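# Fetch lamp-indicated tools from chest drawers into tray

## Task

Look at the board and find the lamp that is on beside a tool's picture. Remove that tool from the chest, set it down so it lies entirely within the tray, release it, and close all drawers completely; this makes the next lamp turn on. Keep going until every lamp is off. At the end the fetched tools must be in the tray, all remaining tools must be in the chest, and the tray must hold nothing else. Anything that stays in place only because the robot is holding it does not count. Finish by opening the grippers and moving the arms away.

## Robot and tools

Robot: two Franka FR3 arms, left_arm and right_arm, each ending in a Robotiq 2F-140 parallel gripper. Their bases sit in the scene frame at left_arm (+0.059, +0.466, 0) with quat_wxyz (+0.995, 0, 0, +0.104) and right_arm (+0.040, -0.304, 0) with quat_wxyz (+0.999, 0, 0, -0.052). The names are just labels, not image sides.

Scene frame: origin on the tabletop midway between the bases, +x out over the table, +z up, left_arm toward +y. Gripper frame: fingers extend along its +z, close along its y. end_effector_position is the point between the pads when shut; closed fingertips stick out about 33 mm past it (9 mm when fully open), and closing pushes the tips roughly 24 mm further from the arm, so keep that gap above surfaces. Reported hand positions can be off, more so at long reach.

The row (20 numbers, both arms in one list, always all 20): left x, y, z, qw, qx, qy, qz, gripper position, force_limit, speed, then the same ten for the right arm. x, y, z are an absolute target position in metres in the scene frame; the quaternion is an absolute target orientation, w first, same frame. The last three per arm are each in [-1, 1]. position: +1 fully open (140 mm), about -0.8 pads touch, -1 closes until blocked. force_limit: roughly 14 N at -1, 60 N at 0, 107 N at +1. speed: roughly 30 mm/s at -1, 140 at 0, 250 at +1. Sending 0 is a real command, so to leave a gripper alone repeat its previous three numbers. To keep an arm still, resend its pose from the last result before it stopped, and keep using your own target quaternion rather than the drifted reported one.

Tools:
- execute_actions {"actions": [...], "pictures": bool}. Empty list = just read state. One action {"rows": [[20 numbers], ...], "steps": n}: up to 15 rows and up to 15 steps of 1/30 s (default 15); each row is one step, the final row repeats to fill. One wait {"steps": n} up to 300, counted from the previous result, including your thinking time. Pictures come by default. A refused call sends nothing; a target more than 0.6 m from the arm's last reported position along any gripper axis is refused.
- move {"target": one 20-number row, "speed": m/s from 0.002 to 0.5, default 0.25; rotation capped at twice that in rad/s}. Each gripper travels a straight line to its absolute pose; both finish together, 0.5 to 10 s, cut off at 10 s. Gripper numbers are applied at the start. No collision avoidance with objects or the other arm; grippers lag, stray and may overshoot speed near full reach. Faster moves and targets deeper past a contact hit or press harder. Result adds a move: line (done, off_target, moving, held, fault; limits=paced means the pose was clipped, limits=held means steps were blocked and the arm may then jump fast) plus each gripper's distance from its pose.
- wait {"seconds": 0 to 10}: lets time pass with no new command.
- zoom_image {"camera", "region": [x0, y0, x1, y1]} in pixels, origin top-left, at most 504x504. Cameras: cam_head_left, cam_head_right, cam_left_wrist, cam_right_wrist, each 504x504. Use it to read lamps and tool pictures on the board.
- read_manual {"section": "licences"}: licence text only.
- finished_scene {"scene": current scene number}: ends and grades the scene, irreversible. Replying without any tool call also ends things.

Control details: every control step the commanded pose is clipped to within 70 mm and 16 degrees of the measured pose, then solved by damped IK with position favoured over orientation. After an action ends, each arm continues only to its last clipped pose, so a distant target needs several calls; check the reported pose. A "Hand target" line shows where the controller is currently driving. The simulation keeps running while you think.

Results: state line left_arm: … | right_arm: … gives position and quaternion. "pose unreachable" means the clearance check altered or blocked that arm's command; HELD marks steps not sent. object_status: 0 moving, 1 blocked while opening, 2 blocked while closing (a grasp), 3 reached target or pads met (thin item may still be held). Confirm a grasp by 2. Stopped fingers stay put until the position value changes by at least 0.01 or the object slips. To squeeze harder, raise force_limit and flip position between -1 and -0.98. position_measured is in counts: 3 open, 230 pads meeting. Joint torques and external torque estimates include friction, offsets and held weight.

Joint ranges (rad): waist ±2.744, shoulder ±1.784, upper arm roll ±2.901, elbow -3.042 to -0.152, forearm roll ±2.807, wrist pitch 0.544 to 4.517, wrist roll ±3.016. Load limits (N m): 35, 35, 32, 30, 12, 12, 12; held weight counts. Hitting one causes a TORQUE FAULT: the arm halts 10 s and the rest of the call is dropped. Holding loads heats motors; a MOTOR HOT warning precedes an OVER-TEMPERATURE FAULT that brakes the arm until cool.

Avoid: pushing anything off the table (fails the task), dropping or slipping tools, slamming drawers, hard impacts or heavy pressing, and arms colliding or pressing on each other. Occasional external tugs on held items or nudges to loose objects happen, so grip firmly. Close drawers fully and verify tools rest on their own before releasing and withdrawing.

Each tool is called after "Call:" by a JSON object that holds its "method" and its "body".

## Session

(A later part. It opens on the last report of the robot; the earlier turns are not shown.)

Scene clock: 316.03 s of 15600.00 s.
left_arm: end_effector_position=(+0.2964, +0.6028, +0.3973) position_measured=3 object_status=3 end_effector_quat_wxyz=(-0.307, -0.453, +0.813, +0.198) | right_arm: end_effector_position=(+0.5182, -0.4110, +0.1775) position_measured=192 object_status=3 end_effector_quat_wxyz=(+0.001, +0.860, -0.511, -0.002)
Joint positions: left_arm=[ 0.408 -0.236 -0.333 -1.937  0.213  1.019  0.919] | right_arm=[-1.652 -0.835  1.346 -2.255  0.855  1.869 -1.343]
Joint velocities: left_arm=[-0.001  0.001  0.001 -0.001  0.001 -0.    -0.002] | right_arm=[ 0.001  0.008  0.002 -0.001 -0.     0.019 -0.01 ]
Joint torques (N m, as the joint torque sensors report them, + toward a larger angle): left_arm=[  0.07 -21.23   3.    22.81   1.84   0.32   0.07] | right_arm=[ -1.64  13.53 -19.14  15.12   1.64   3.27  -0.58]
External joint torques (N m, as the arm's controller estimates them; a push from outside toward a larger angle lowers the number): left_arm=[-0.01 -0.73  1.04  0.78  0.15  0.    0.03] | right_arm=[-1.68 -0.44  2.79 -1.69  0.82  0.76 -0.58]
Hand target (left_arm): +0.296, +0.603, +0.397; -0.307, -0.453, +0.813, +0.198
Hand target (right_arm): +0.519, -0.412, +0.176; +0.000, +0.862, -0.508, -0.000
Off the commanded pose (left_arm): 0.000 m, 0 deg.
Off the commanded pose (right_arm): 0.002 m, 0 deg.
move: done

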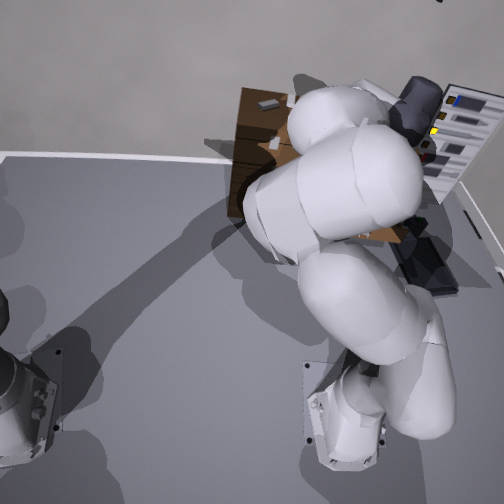

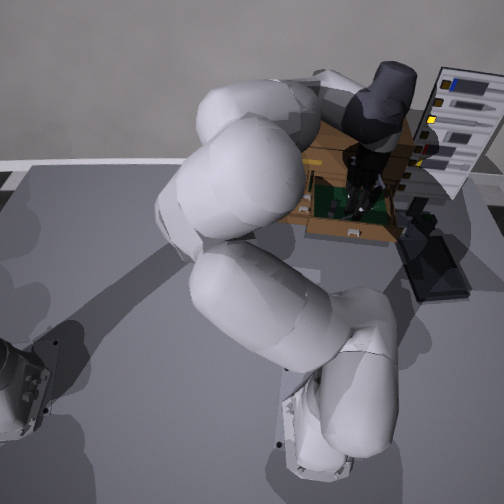

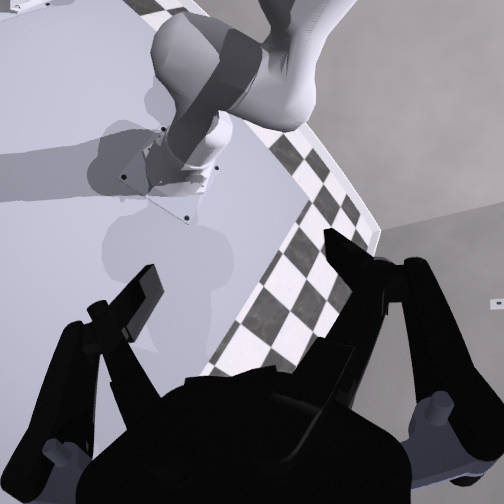

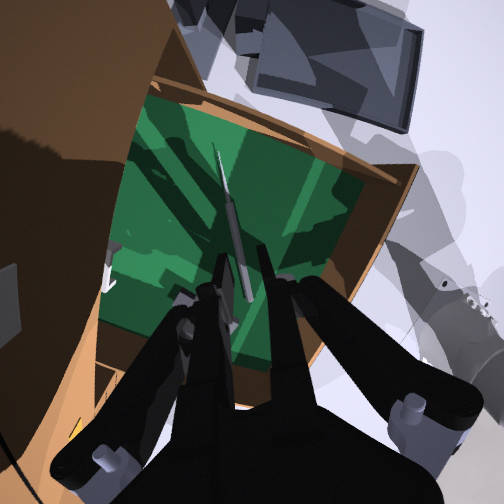

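Call:
{"method": "move", "body": {"target": [0.2964,0.6028,0.3973,-0.307,-0.453,0.813,0.198,1,0,0,0.519,-0.412,0.164,0,0.862,-0.508,0,-0.5,0,0], "speed": 0.015}}

Scene clock: 323.37 s of 15600.00 s.
left_arm: end_effector_position=(+0.2964, +0.6028, +0.3973) position_measured=3 object_status=3 end_effector_quat_wxyz=(-0.307, -0.453, +0.813, +0.198) | right_arm: end_effector_position=(+0.5290, -0.4123, +0.1769) position_measured=192 object_status=3 end_effector_quat_wxyz=(-0.002, +0.861, -0.508, +0.013)
Joint positions: left_arm=[ 0.408 -0.236 -0.333 -1.937  0.213  1.019  0.919] | right_arm=[-1.654 -0.827  1.358 -2.254  0.869  1.906 -1.346]
Joint velocities: left_arm=[ 0.     0.002  0.    -0.     0.     0.001 -0.001] | right_arm=[-0.     0.011  0.003  0.    -0.001  0.014  0.   ]
Joint torques (N m, as the joint torque sensors report them, + toward a larger angle): left_arm=[ -0.06 -21.61   3.08  23.02   1.81   0.38   0.09] | right_arm=[ -3.98  13.68 -10.87   6.39   0.52   2.28  -0.6 ]
External joint torques (N m, as the arm's controller estimates them; a push from outside toward a larger angle lowers the number): left_arm=[-0.09 -1.09  1.18  0.98  0.13  0.06  0.05] | right_arm=[ -3.99  -0.31  11.03 -10.47  -0.31  -0.29  -0.6 ]
Hand target (left_arm): +0.296, +0.603, +0.397; -0.307, -0.453, +0.813, +0.198
Hand target (right_arm): +0.519, -0.412, +0.164; -0.000, +0.862, -0.508, -0.000
Off the commanded pose (left_arm): 0.000 m, 0 deg.
Off the commanded pose (right_arm): 0.016 m, 1 deg.
After step 90, 3.17 s passed at rest.
move: off_target (right_arm)

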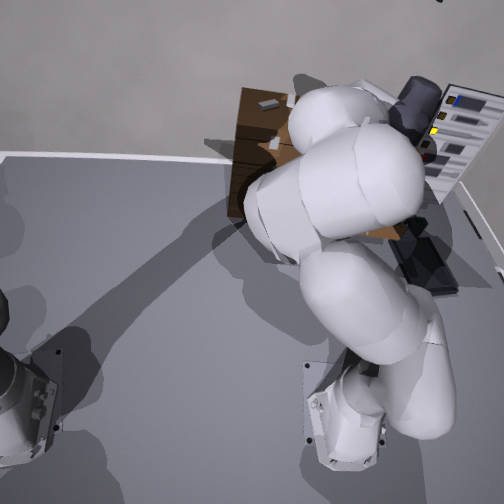

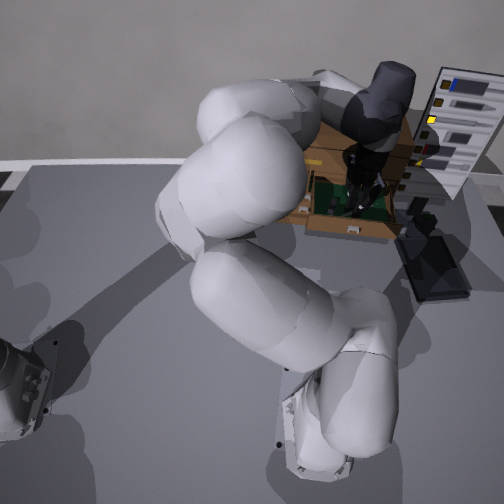

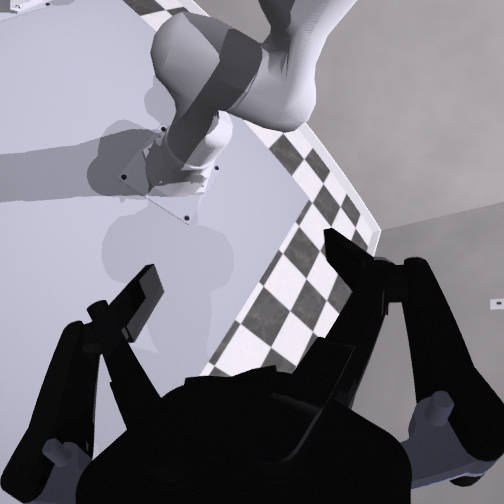

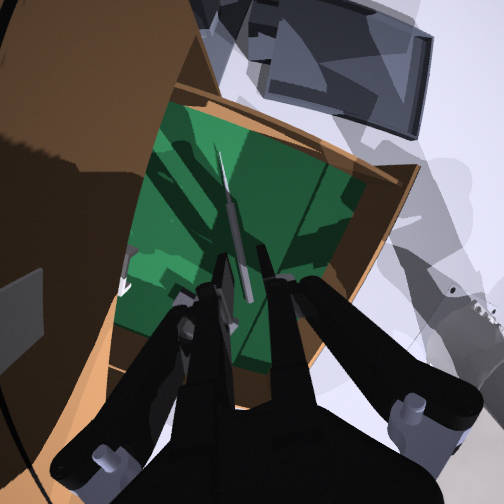

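Call:
{"method": "move", "body": {"target": [0.2964,0.6028,0.3973,-0.307,-0.453,0.813,0.198,1,0,0,0.529,-0.413,0.180,0,0.862,-0.508,0,-0.5,0,0], "speed": 0.05}}

Call:
{"method": "move", "body": {"target": [0.2964,0.6028,0.3973,-0.307,-0.453,0.813,0.198,1,0,0,0.529,-0.413,0.181,0,0.862,-0.508,0,-1,0,-0.6], "speed": 0.05}}

Call:
{"method": "move", "body": {"target": [0.2964,0.6028,0.3973,-0.307,-0.453,0.813,0.198,1,0,0,0.515,-0.411,0.25,0,0.862,-0.508,0,-1,0,-0.6], "speed": 0.1}}

Scene clock: 335.17 s of 15600.00 s.
left_arm: end_effector_position=(+0.2964, +0.6028, +0.3973) position_measured=3 object_status=3 end_effector_quat_wxyz=(-0.307, -0.453, +0.813, +0.198) | right_arm: end_effector_position=(+0.5308, -0.4141, +0.1809) position_measured=192 object_status=3 end_effector_quat_wxyz=(-0.001, +0.863, -0.505, +0.004)
Joint positions: left_arm=[ 0.408 -0.236 -0.333 -1.937  0.213  1.019  0.919] | right_arm=[-1.68  -0.821  1.367 -2.224  0.853  1.88  -1.346]
Joint velocities: left_arm=[ 0.    -0.     0.001 -0.001 -0.001  0.     0.001] | right_arm=[-0.006  0.001  0.002  0.005 -0.001 -0.022 -0.001]
Joint torques (N m, as the joint torque sensors report them, + toward a larger angle): left_arm=[ -0.12 -21.08   2.62  22.67   1.79   0.33   0.03] | right_arm=[ -1.34  13.6  -20.49  17.94  -0.29   1.79   0.22]
External joint torques (N m, as the arm's controller estimates them; a push from outside toward a larger angle lowers the number): left_arm=[-0.19 -0.55  0.66  0.62  0.1   0.01 -0.01] | right_arm=[-1.28 -1.02  1.54  1.05 -1.12 -0.76  0.22]
Hand target (left_arm): +0.296, +0.603, +0.397; -0.307, -0.453, +0.813, +0.198
Hand target (right_arm): +0.529, -0.413, +0.180; -0.000, +0.861, -0.508, +0.000
Off the commanded pose (left_arm): 0.000 m, 0 deg.
Off the commanded pose (right_arm): 0.002 m, 1 deg.
After step 90, 8.10 s passed at rest.
move: done

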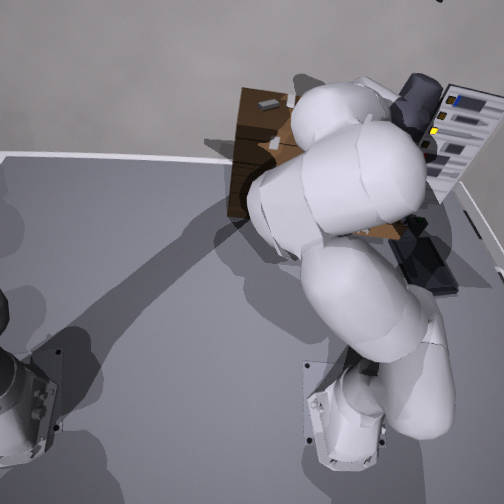

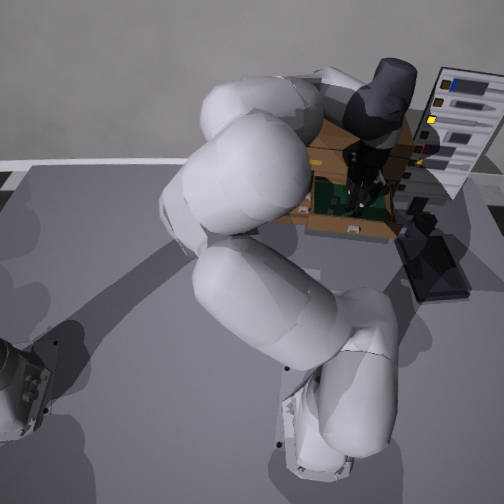

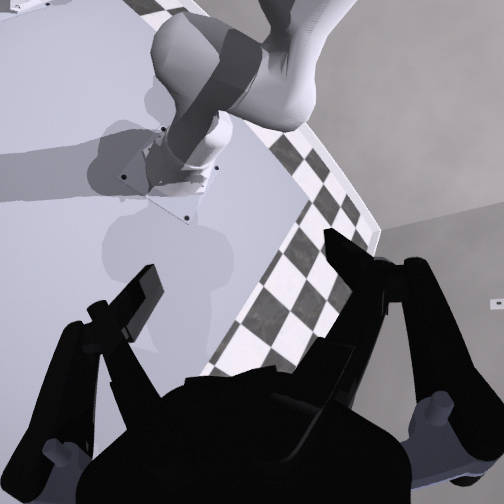

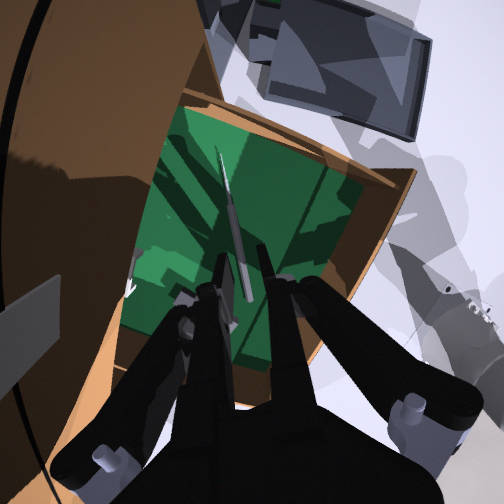

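Scene clock: 335.87 s of 15600.00 s.
left_arm: end_effector_position=(+0.2964, +0.6028, +0.3973) position_measured=3 object_status=3 end_effector_quat_wxyz=(-0.307, -0.453, +0.813, +0.198) | right_arm: end_effector_position=(+0.5304, -0.4127, +0.1810) position_measured=228 object_status=2 end_effector_quat_wxyz=(-0.001, +0.863, -0.505, +0.002)
Joint positions: left_arm=[ 0.408 -0.236 -0.333 -1.937  0.213  1.019  0.919] | right_arm=[-1.681 -0.821  1.367 -2.222  0.852  1.874 -1.346]
Joint velocities: left_arm=[-0.001  0.     0.     0.001 -0.     0.     0.   ] | right_arm=[-0.002  0.    -0.     0.002  0.    -0.006 -0.   ]
Joint torques (N m, as the joint torque sensors report them, + toward a larger angle): left_arm=[ -0.19 -21.29   2.75  23.04   1.77   0.32   0.07] | right_arm=[ -1.21  12.32 -21.82  17.97  -0.05   1.83   0.2 ]
External joint torques (N m, as the arm's controller estimates them; a push from outside toward a larger angle lowers the number): left_arm=[-0.17 -0.61  0.87  0.9   0.09  0.    0.03] | right_arm=[-1.25 -2.33  0.17  0.97 -0.89 -0.7   0.2 ]
Hand target (left_arm): +0.296, +0.603, +0.397; -0.307, -0.453, +0.813, +0.198
Hand target (right_arm): +0.529, -0.413, +0.181; -0.000, +0.862, -0.508, +0.000
Off the commanded pose (left_arm): 0.000 m, 0 deg.
Off the commanded pose (right_arm): 0.001 m, 0 deg.
move: done

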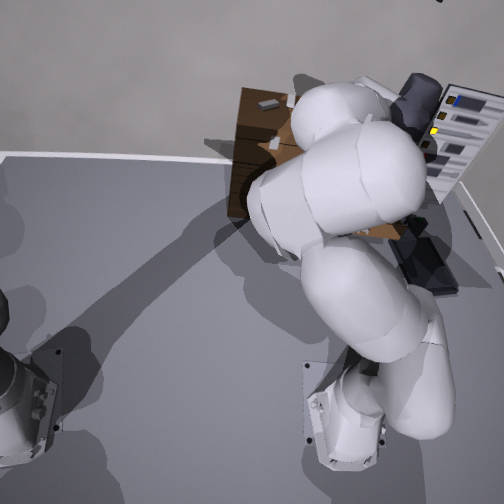

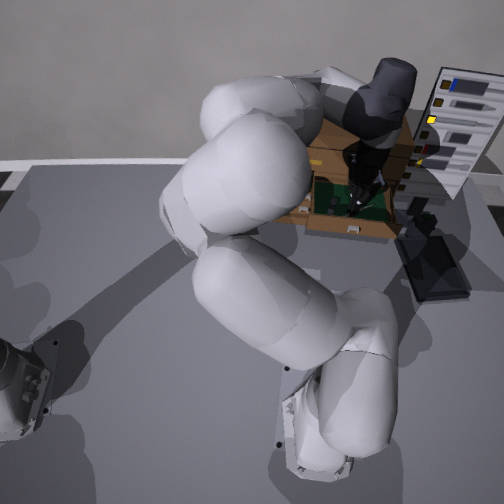

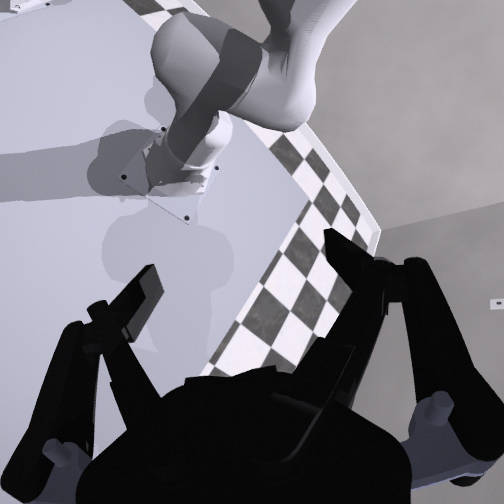

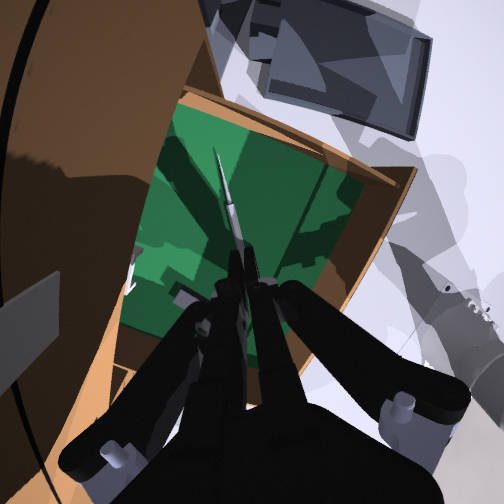

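Scene clock: 337.13 s of 15600.00 s.
left_arm: end_effector_position=(+0.2964, +0.6028, +0.3973) position_measured=3 object_status=3 end_effector_quat_wxyz=(-0.307, -0.453, +0.813, +0.198) | right_arm: end_effector_position=(+0.5158, -0.4117, +0.2493) position_measured=228 object_status=2 end_effector_quat_wxyz=(-0.001, +0.863, -0.506, +0.002)
Joint positions: left_arm=[ 0.408 -0.236 -0.333 -1.937  0.213  1.019  0.919] | right_arm=[-1.604 -0.824  1.197 -2.166  0.767  1.733 -1.324]
Joint velocities: left_arm=[ 0.     0.    -0.    -0.     0.    -0.     0.001] | right_arm=[ 0.    -0.008  0.    -0.     0.    -0.014  0.004]
Joint torques (N m, as the joint torque sensors report them, + toward a larger angle): left_arm=[ -0.37 -21.54   3.29  22.62   1.76   0.36   0.08] | right_arm=[  0.22  10.07 -21.96  19.23   0.1    1.98   0.28]
External joint torques (N m, as the arm's controller estimates them; a push from outside toward a larger angle lowers the number): left_arm=[-0.37 -0.97  1.41  0.57  0.08  0.05  0.04] | right_arm=[ 0.29 -2.19 -0.59  1.35 -0.75 -0.55  0.28]
Hand target (left_arm): +0.296, +0.603, +0.397; -0.307, -0.453, +0.813, +0.198
Hand target (right_arm): +0.514, -0.411, +0.250; +0.000, +0.861, -0.509, -0.000
Off the commanded pose (left_arm): 0.000 m, 0 deg.
Off the commanded pose (right_arm): 0.001 m, 0 deg.
move: done

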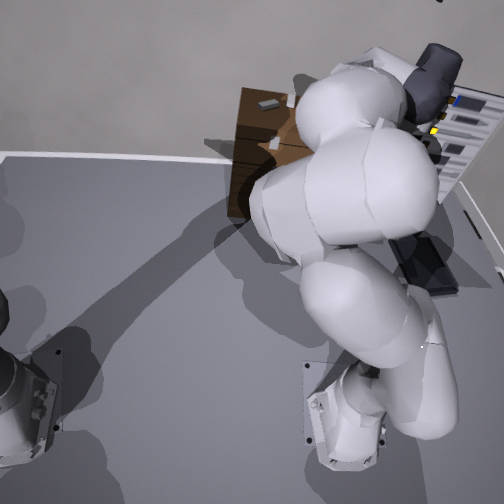

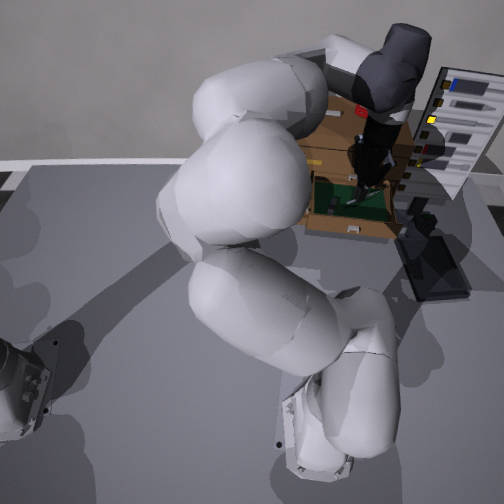

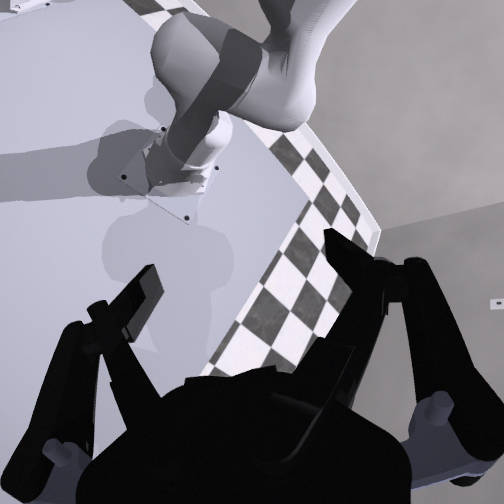

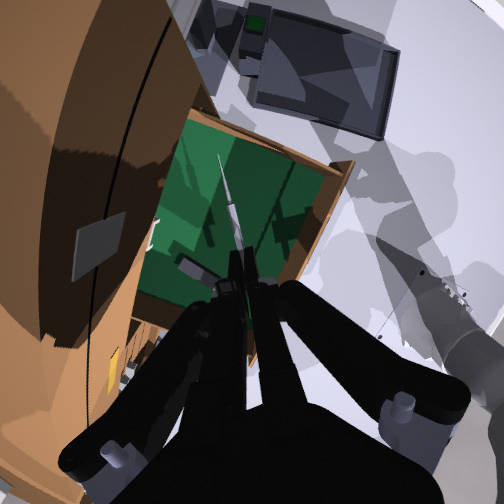

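Call:
{"method": "move", "body": {"target": [0.2964,0.6028,0.3973,-0.307,-0.453,0.813,0.198,1,0,0,0.43,-0.60,0.27,0,0.999,-0.044,0,-1,0,-0.6], "speed": 0.2}}

Call:
{"method": "move", "body": {"target": [0.2964,0.6028,0.3973,-0.307,-0.453,0.813,0.198,1,0,0,0.43,-0.61,0.14,0,0.999,-0.044,0,-1,0,-0.6], "speed": 0.15}}

Scene clock: 351.67 s of 15600.00 s.
left_arm: end_effector_position=(+0.2964, +0.6028, +0.3973) position_measured=3 object_status=3 end_effector_quat_wxyz=(-0.307, -0.453, +0.813, +0.198) | right_arm: end_effector_position=(+0.4258, -0.5971, +0.2680) position_measured=228 object_status=2 end_effector_quat_wxyz=(-0.003, +0.999, -0.053, -0.002)
Joint positions: left_arm=[ 0.408 -0.236 -0.333 -1.937  0.213  1.019  0.919] | right_arm=[-1.423 -0.32   0.797 -2.178  0.245  1.933 -2.312]
Joint velocities: left_arm=[-0.     0.001 -0.    -0.    -0.     0.     0.   ] | right_arm=[ 0.001 -0.001 -0.001 -0.001  0.001  0.003 -0.029]
Joint torques (N m, as the joint torque sensors report them, + toward a larger angle): left_arm=[ -0.14 -21.49   2.85  23.13   1.77   0.37   0.09] | right_arm=[  0.05 -10.54  -7.43  23.51  -0.11   3.07  -0.49]
External joint torques (N m, as the arm's controller estimates them; a push from outside toward a larger angle lowers the number): left_arm=[-0.13 -0.88  0.98  1.04  0.08  0.05  0.05] | right_arm=[ 0.04  1.17 -0.29 -0.28 -0.96  0.59 -0.49]
Hand target (left_arm): +0.296, +0.603, +0.397; -0.307, -0.453, +0.813, +0.198
Hand target (right_arm): +0.426, -0.598, +0.268; -0.001, +0.999, -0.044, -0.002
Off the commanded pose (left_arm): 0.000 m, 0 deg.
Off the commanded pose (right_arm): 0.006 m, 1 deg.
After step 90, 8.23 s passed at rest.
move: off_target (right_arm)

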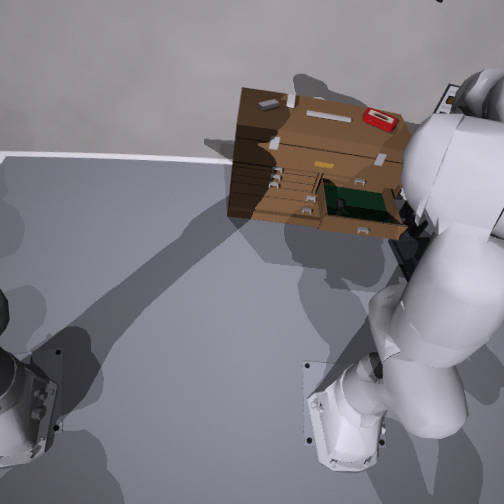

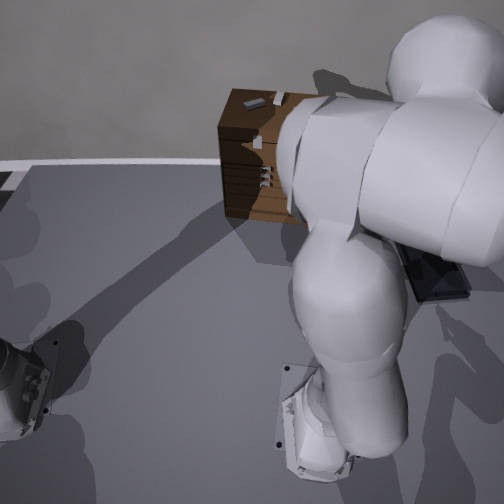

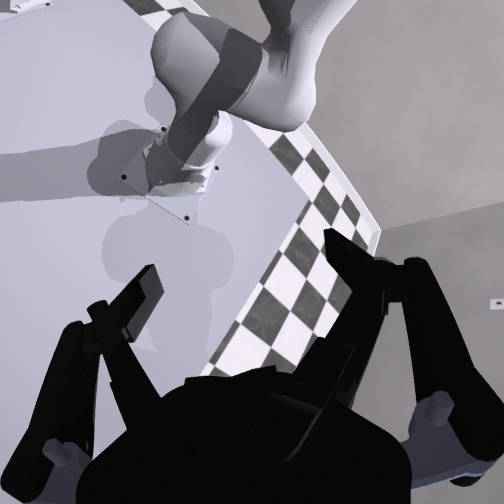

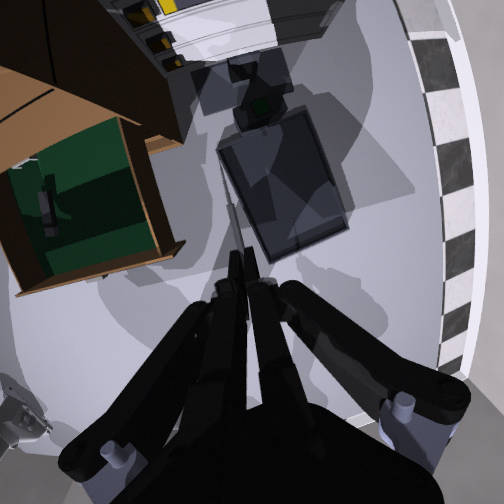

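Scene clock: 353.20 s of 15600.00 s.
left_arm: end_effector_position=(+0.2964, +0.6028, +0.3973) position_measured=3 object_status=3 end_effector_quat_wxyz=(-0.307, -0.453, +0.813, +0.198) | right_arm: end_effector_position=(+0.4288, -0.6076, +0.1387) position_measured=228 object_status=2 end_effector_quat_wxyz=(-0.003, +0.999, -0.035, -0.002)
Joint positions: left_arm=[ 0.408 -0.236 -0.333 -1.937  0.213  1.019  0.919] | right_arm=[-1.491 -0.084  0.926 -2.352  0.092  2.293 -2.233]
Joint velocities: left_arm=[-0.001  0.    -0.001 -0.001 -0.     0.001  0.   ] | right_arm=[-0.001  0.001  0.002  0.002 -0.008  0.01   0.029]
Joint torques (N m, as the joint torque sensors report them, + toward a larger angle): left_arm=[  0.12 -21.28   3.1   22.61   1.81   0.34   0.02] | right_arm=[ -1.09 -14.18  -0.07  23.1   -0.28   3.04   0.18]
External joint torques (N m, as the arm's controller estimates them; a push from outside toward a larger angle lowers the number): left_arm=[ 0.16 -0.84  1.27  0.63  0.15  0.02 -0.02] | right_arm=[-1.17  0.91  1.87  0.84 -0.96  0.55  0.18]
Hand target (left_arm): +0.296, +0.603, +0.397; -0.307, -0.453, +0.813, +0.198
Hand target (right_arm): +0.430, -0.610, +0.139; +0.000, +0.999, -0.042, -0.000
Off the commanded pose (left_arm): 0.000 m, 0 deg.
Off the commanded pose (right_arm): 0.003 m, 1 deg.
move: done

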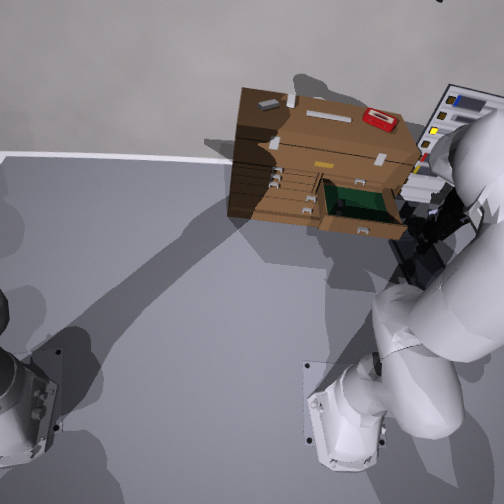

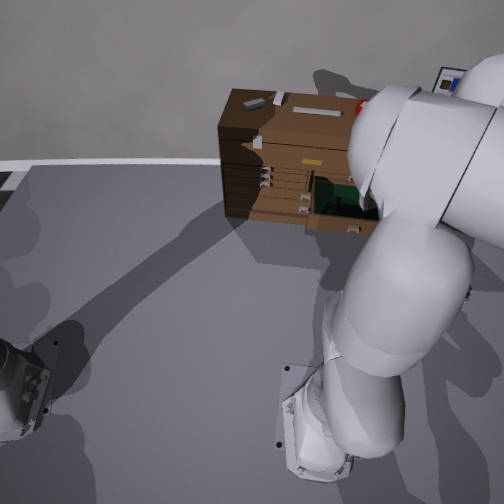

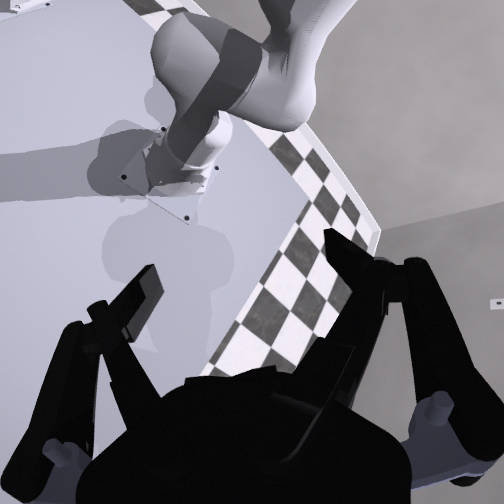

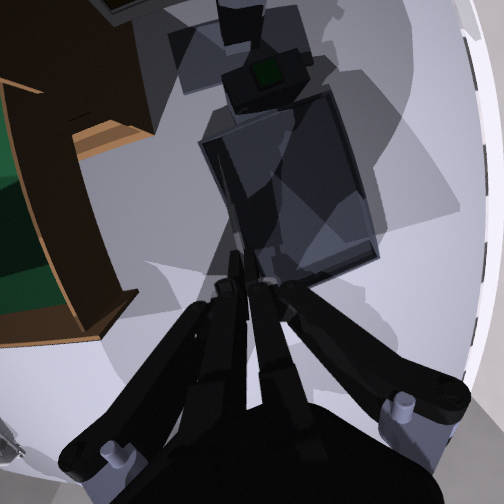

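Call:
{"method": "move", "body": {"target": [0.2964,0.6028,0.3973,-0.307,-0.453,0.813,0.198,1,0,0,0.437,-0.715,0.10,0,0.9986,0.052,0,-1,0,-0.6], "speed": 0.15}}

Scene clock: 364.67 s of 15600.00 s.
left_arm: end_effector_position=(+0.2964, +0.6028, +0.3973) position_measured=3 object_status=3 end_effector_quat_wxyz=(-0.307, -0.453, +0.813, +0.198) | right_arm: end_effector_position=(+0.4345, -0.7163, +0.0989) position_measured=228 object_status=2 end_effector_quat_wxyz=(+0.001, +0.999, +0.045, +0.001)
Joint positions: left_arm=[ 0.408 -0.236 -0.333 -1.937  0.213  1.019  0.919] | right_arm=[-1.489  0.309  0.812 -2.114 -0.305  2.31  -2.258]
Joint velocities: left_arm=[-0.     0.001 -0.     0.001  0.     0.     0.001] | right_arm=[-0.002  0.002 -0.     0.003 -0.011 -0.006 -0.011]
Joint torques (N m, as the joint torque sensors report them, + toward a larger angle): left_arm=[  0.03 -20.91   2.96  23.07   1.76   0.36   0.11] | right_arm=[  0.29 -27.62   8.62  22.48  -0.35   1.84  -0.63]
External joint torques (N m, as the arm's controller estimates them; a push from outside toward a larger angle lowers the number): left_arm=[ 0.05 -0.32  1.09  1.01  0.08  0.05  0.07] | right_arm=[ 0.35  0.55  1.49  1.37 -1.02 -0.66 -0.63]
Hand target (left_arm): +0.296, +0.603, +0.397; -0.307, -0.453, +0.813, +0.198
Hand target (right_arm): +0.434, -0.715, +0.099; +0.001, +0.999, +0.052, -0.002
Off the commanded pose (left_arm): 0.000 m, 0 deg.
Off the commanded pose (right_arm): 0.003 m, 1 deg.
After step 90, 7.17 s passed at rest.
move: done

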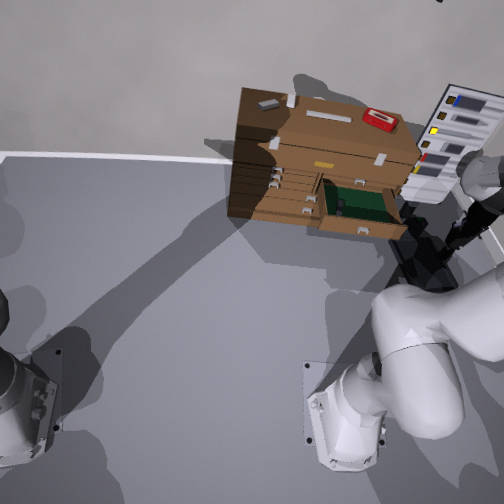

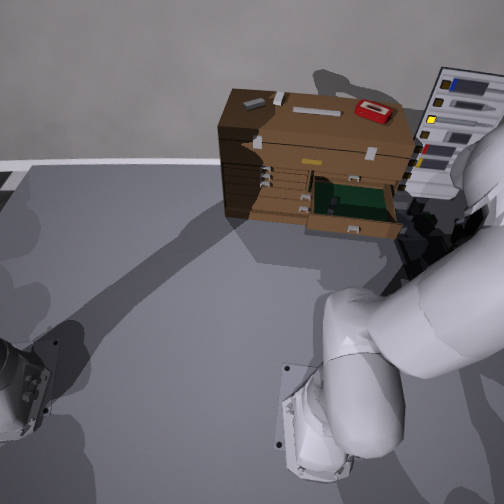

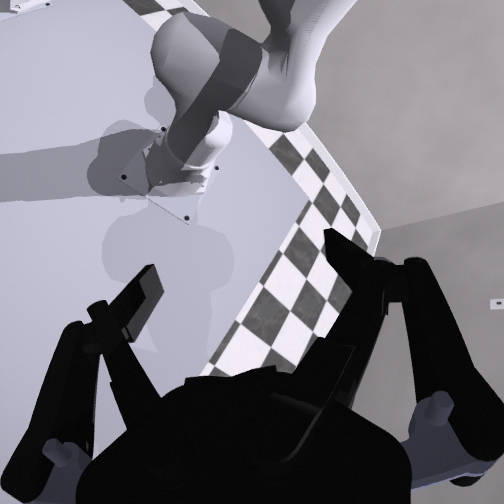

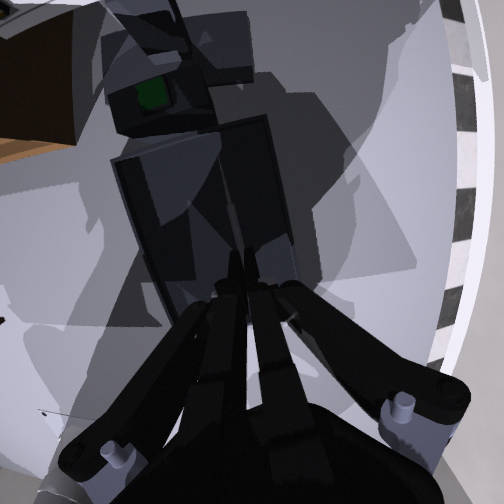

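Call:
{"method": "move", "body": {"target": [0.2964,0.6028,0.3973,-0.307,-0.453,0.813,0.198,1,0,0,0.446,-0.714,0.062,0,0.9986,0.052,0,-1,0,-0.6], "speed": 0.08}}

Call:
{"method": "move", "body": {"target": [0.2964,0.6028,0.3973,-0.307,-0.453,0.813,0.198,1,0,0,0.446,-0.714,0.049,0,0.9986,0.052,0,-1,0,-0.6], "speed": 0.015}}

Scene clock: 374.43 s of 15600.00 s.
left_arm: end_effector_position=(+0.2964, +0.6028, +0.3973) position_measured=3 object_status=3 end_effector_quat_wxyz=(-0.307, -0.453, +0.813, +0.198) | right_arm: end_effector_position=(+0.4441, -0.7123, +0.0609) position_measured=228 object_status=2 end_effector_quat_wxyz=(-0.003, +0.998, +0.058, -0.002)
Joint positions: left_arm=[ 0.408 -0.236 -0.333 -1.937  0.213  1.019  0.919] | right_arm=[-1.409  0.4    0.743 -2.101 -0.382  2.358 -2.218]
Joint velocities: left_arm=[-0.    -0.001  0.001 -0.001 -0.    -0.     0.   ] | right_arm=[ 0.014 -0.002 -0.016  0.001  0.001  0.009  0.016]
Joint torques (N m, as the joint torque sensors report them, + toward a larger angle): left_arm=[  0.12 -21.33   3.13  22.66   1.8    0.35   0.05] | right_arm=[  0.94 -31.15   9.43  21.18  -0.12   3.1    0.07]
External joint torques (N m, as the arm's controller estimates them; a push from outside toward a larger angle lowers the number): left_arm=[ 0.04 -0.78  1.16  0.62  0.11  0.04  0.01] | right_arm=[ 0.9   0.41  0.7   1.15 -0.76  0.61  0.07]
Hand target (left_arm): +0.296, +0.603, +0.397; -0.307, -0.453, +0.813, +0.198
Hand target (right_arm): +0.446, -0.714, +0.062; +0.000, +0.999, +0.052, -0.000
Off the commanded pose (left_arm): 0.000 m, 0 deg.
Off the commanded pose (right_arm): 0.003 m, 1 deg.
After step 90, 5.83 s passed at rest.
move: done

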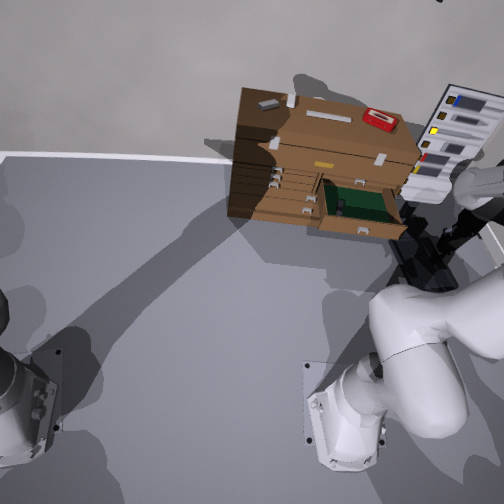

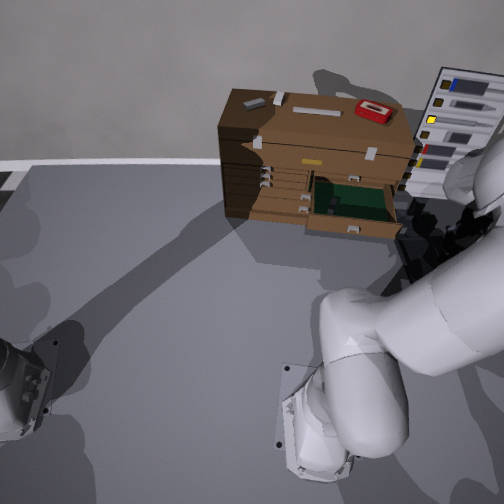

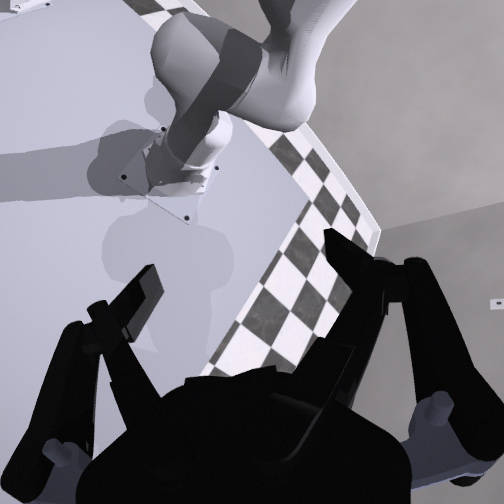

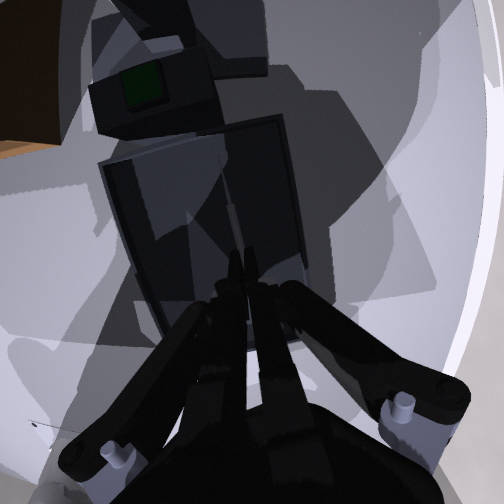

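Scene clock: 375.47 s of 15600.00 s.
left_arm: end_effector_position=(+0.2964, +0.6028, +0.3973) position_measured=3 object_status=3 end_effector_quat_wxyz=(-0.307, -0.453, +0.813, +0.198) | right_arm: end_effector_position=(+0.4447, -0.7135, +0.0496) position_measured=228 object_status=2 end_effector_quat_wxyz=(-0.002, +0.998, +0.056, -0.001)
Joint positions: left_arm=[ 0.408 -0.236 -0.333 -1.937  0.213  1.019  0.919] | right_arm=[-1.383  0.42   0.712 -2.102 -0.397  2.383 -2.205]
Joint velocities: left_arm=[ 0.     0.    -0.     0.001 -0.    -0.001  0.   ] | right_arm=[ 0.015 -0.    -0.013 -0.001 -0.     0.011  0.009]
Joint torques (N m, as the joint torque sensors report them, + toward a larger angle): left_arm=[ -0.17 -20.97   3.39  22.65   1.74   0.4    0.07] | right_arm=[  0.13 -30.99   9.03  19.44  -0.22   3.14   0.19]
External joint torques (N m, as the arm's controller estimates them; a push from outside toward a larger angle lowers the number): left_arm=[-0.18 -0.41  1.5   0.57  0.06  0.08  0.03] | right_arm=[-0.07  1.45  0.04 -0.17 -0.84  0.65  0.19]
Hand target (left_arm): +0.296, +0.603, +0.397; -0.307, -0.453, +0.813, +0.198
Hand target (right_arm): +0.446, -0.714, +0.049; +0.000, +0.999, +0.052, -0.000
Off the commanded pose (left_arm): 0.000 m, 0 deg.
Off the commanded pose (right_arm): 0.001 m, 0 deg.
move: done

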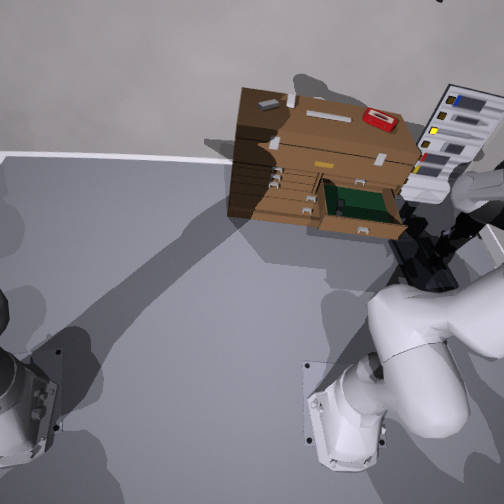

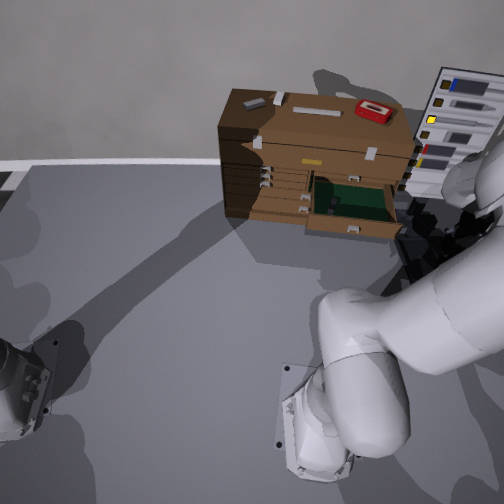

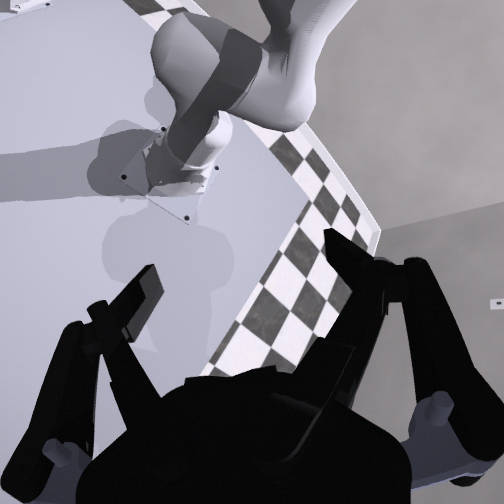

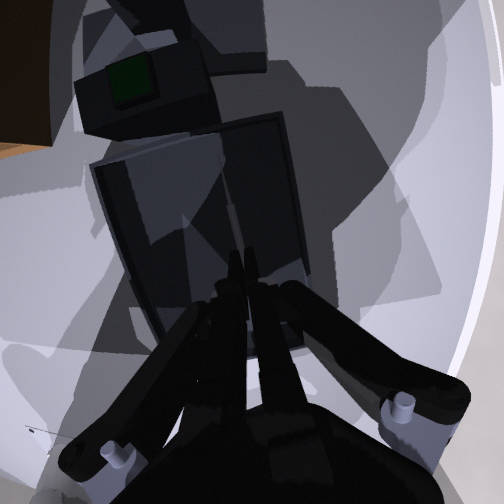

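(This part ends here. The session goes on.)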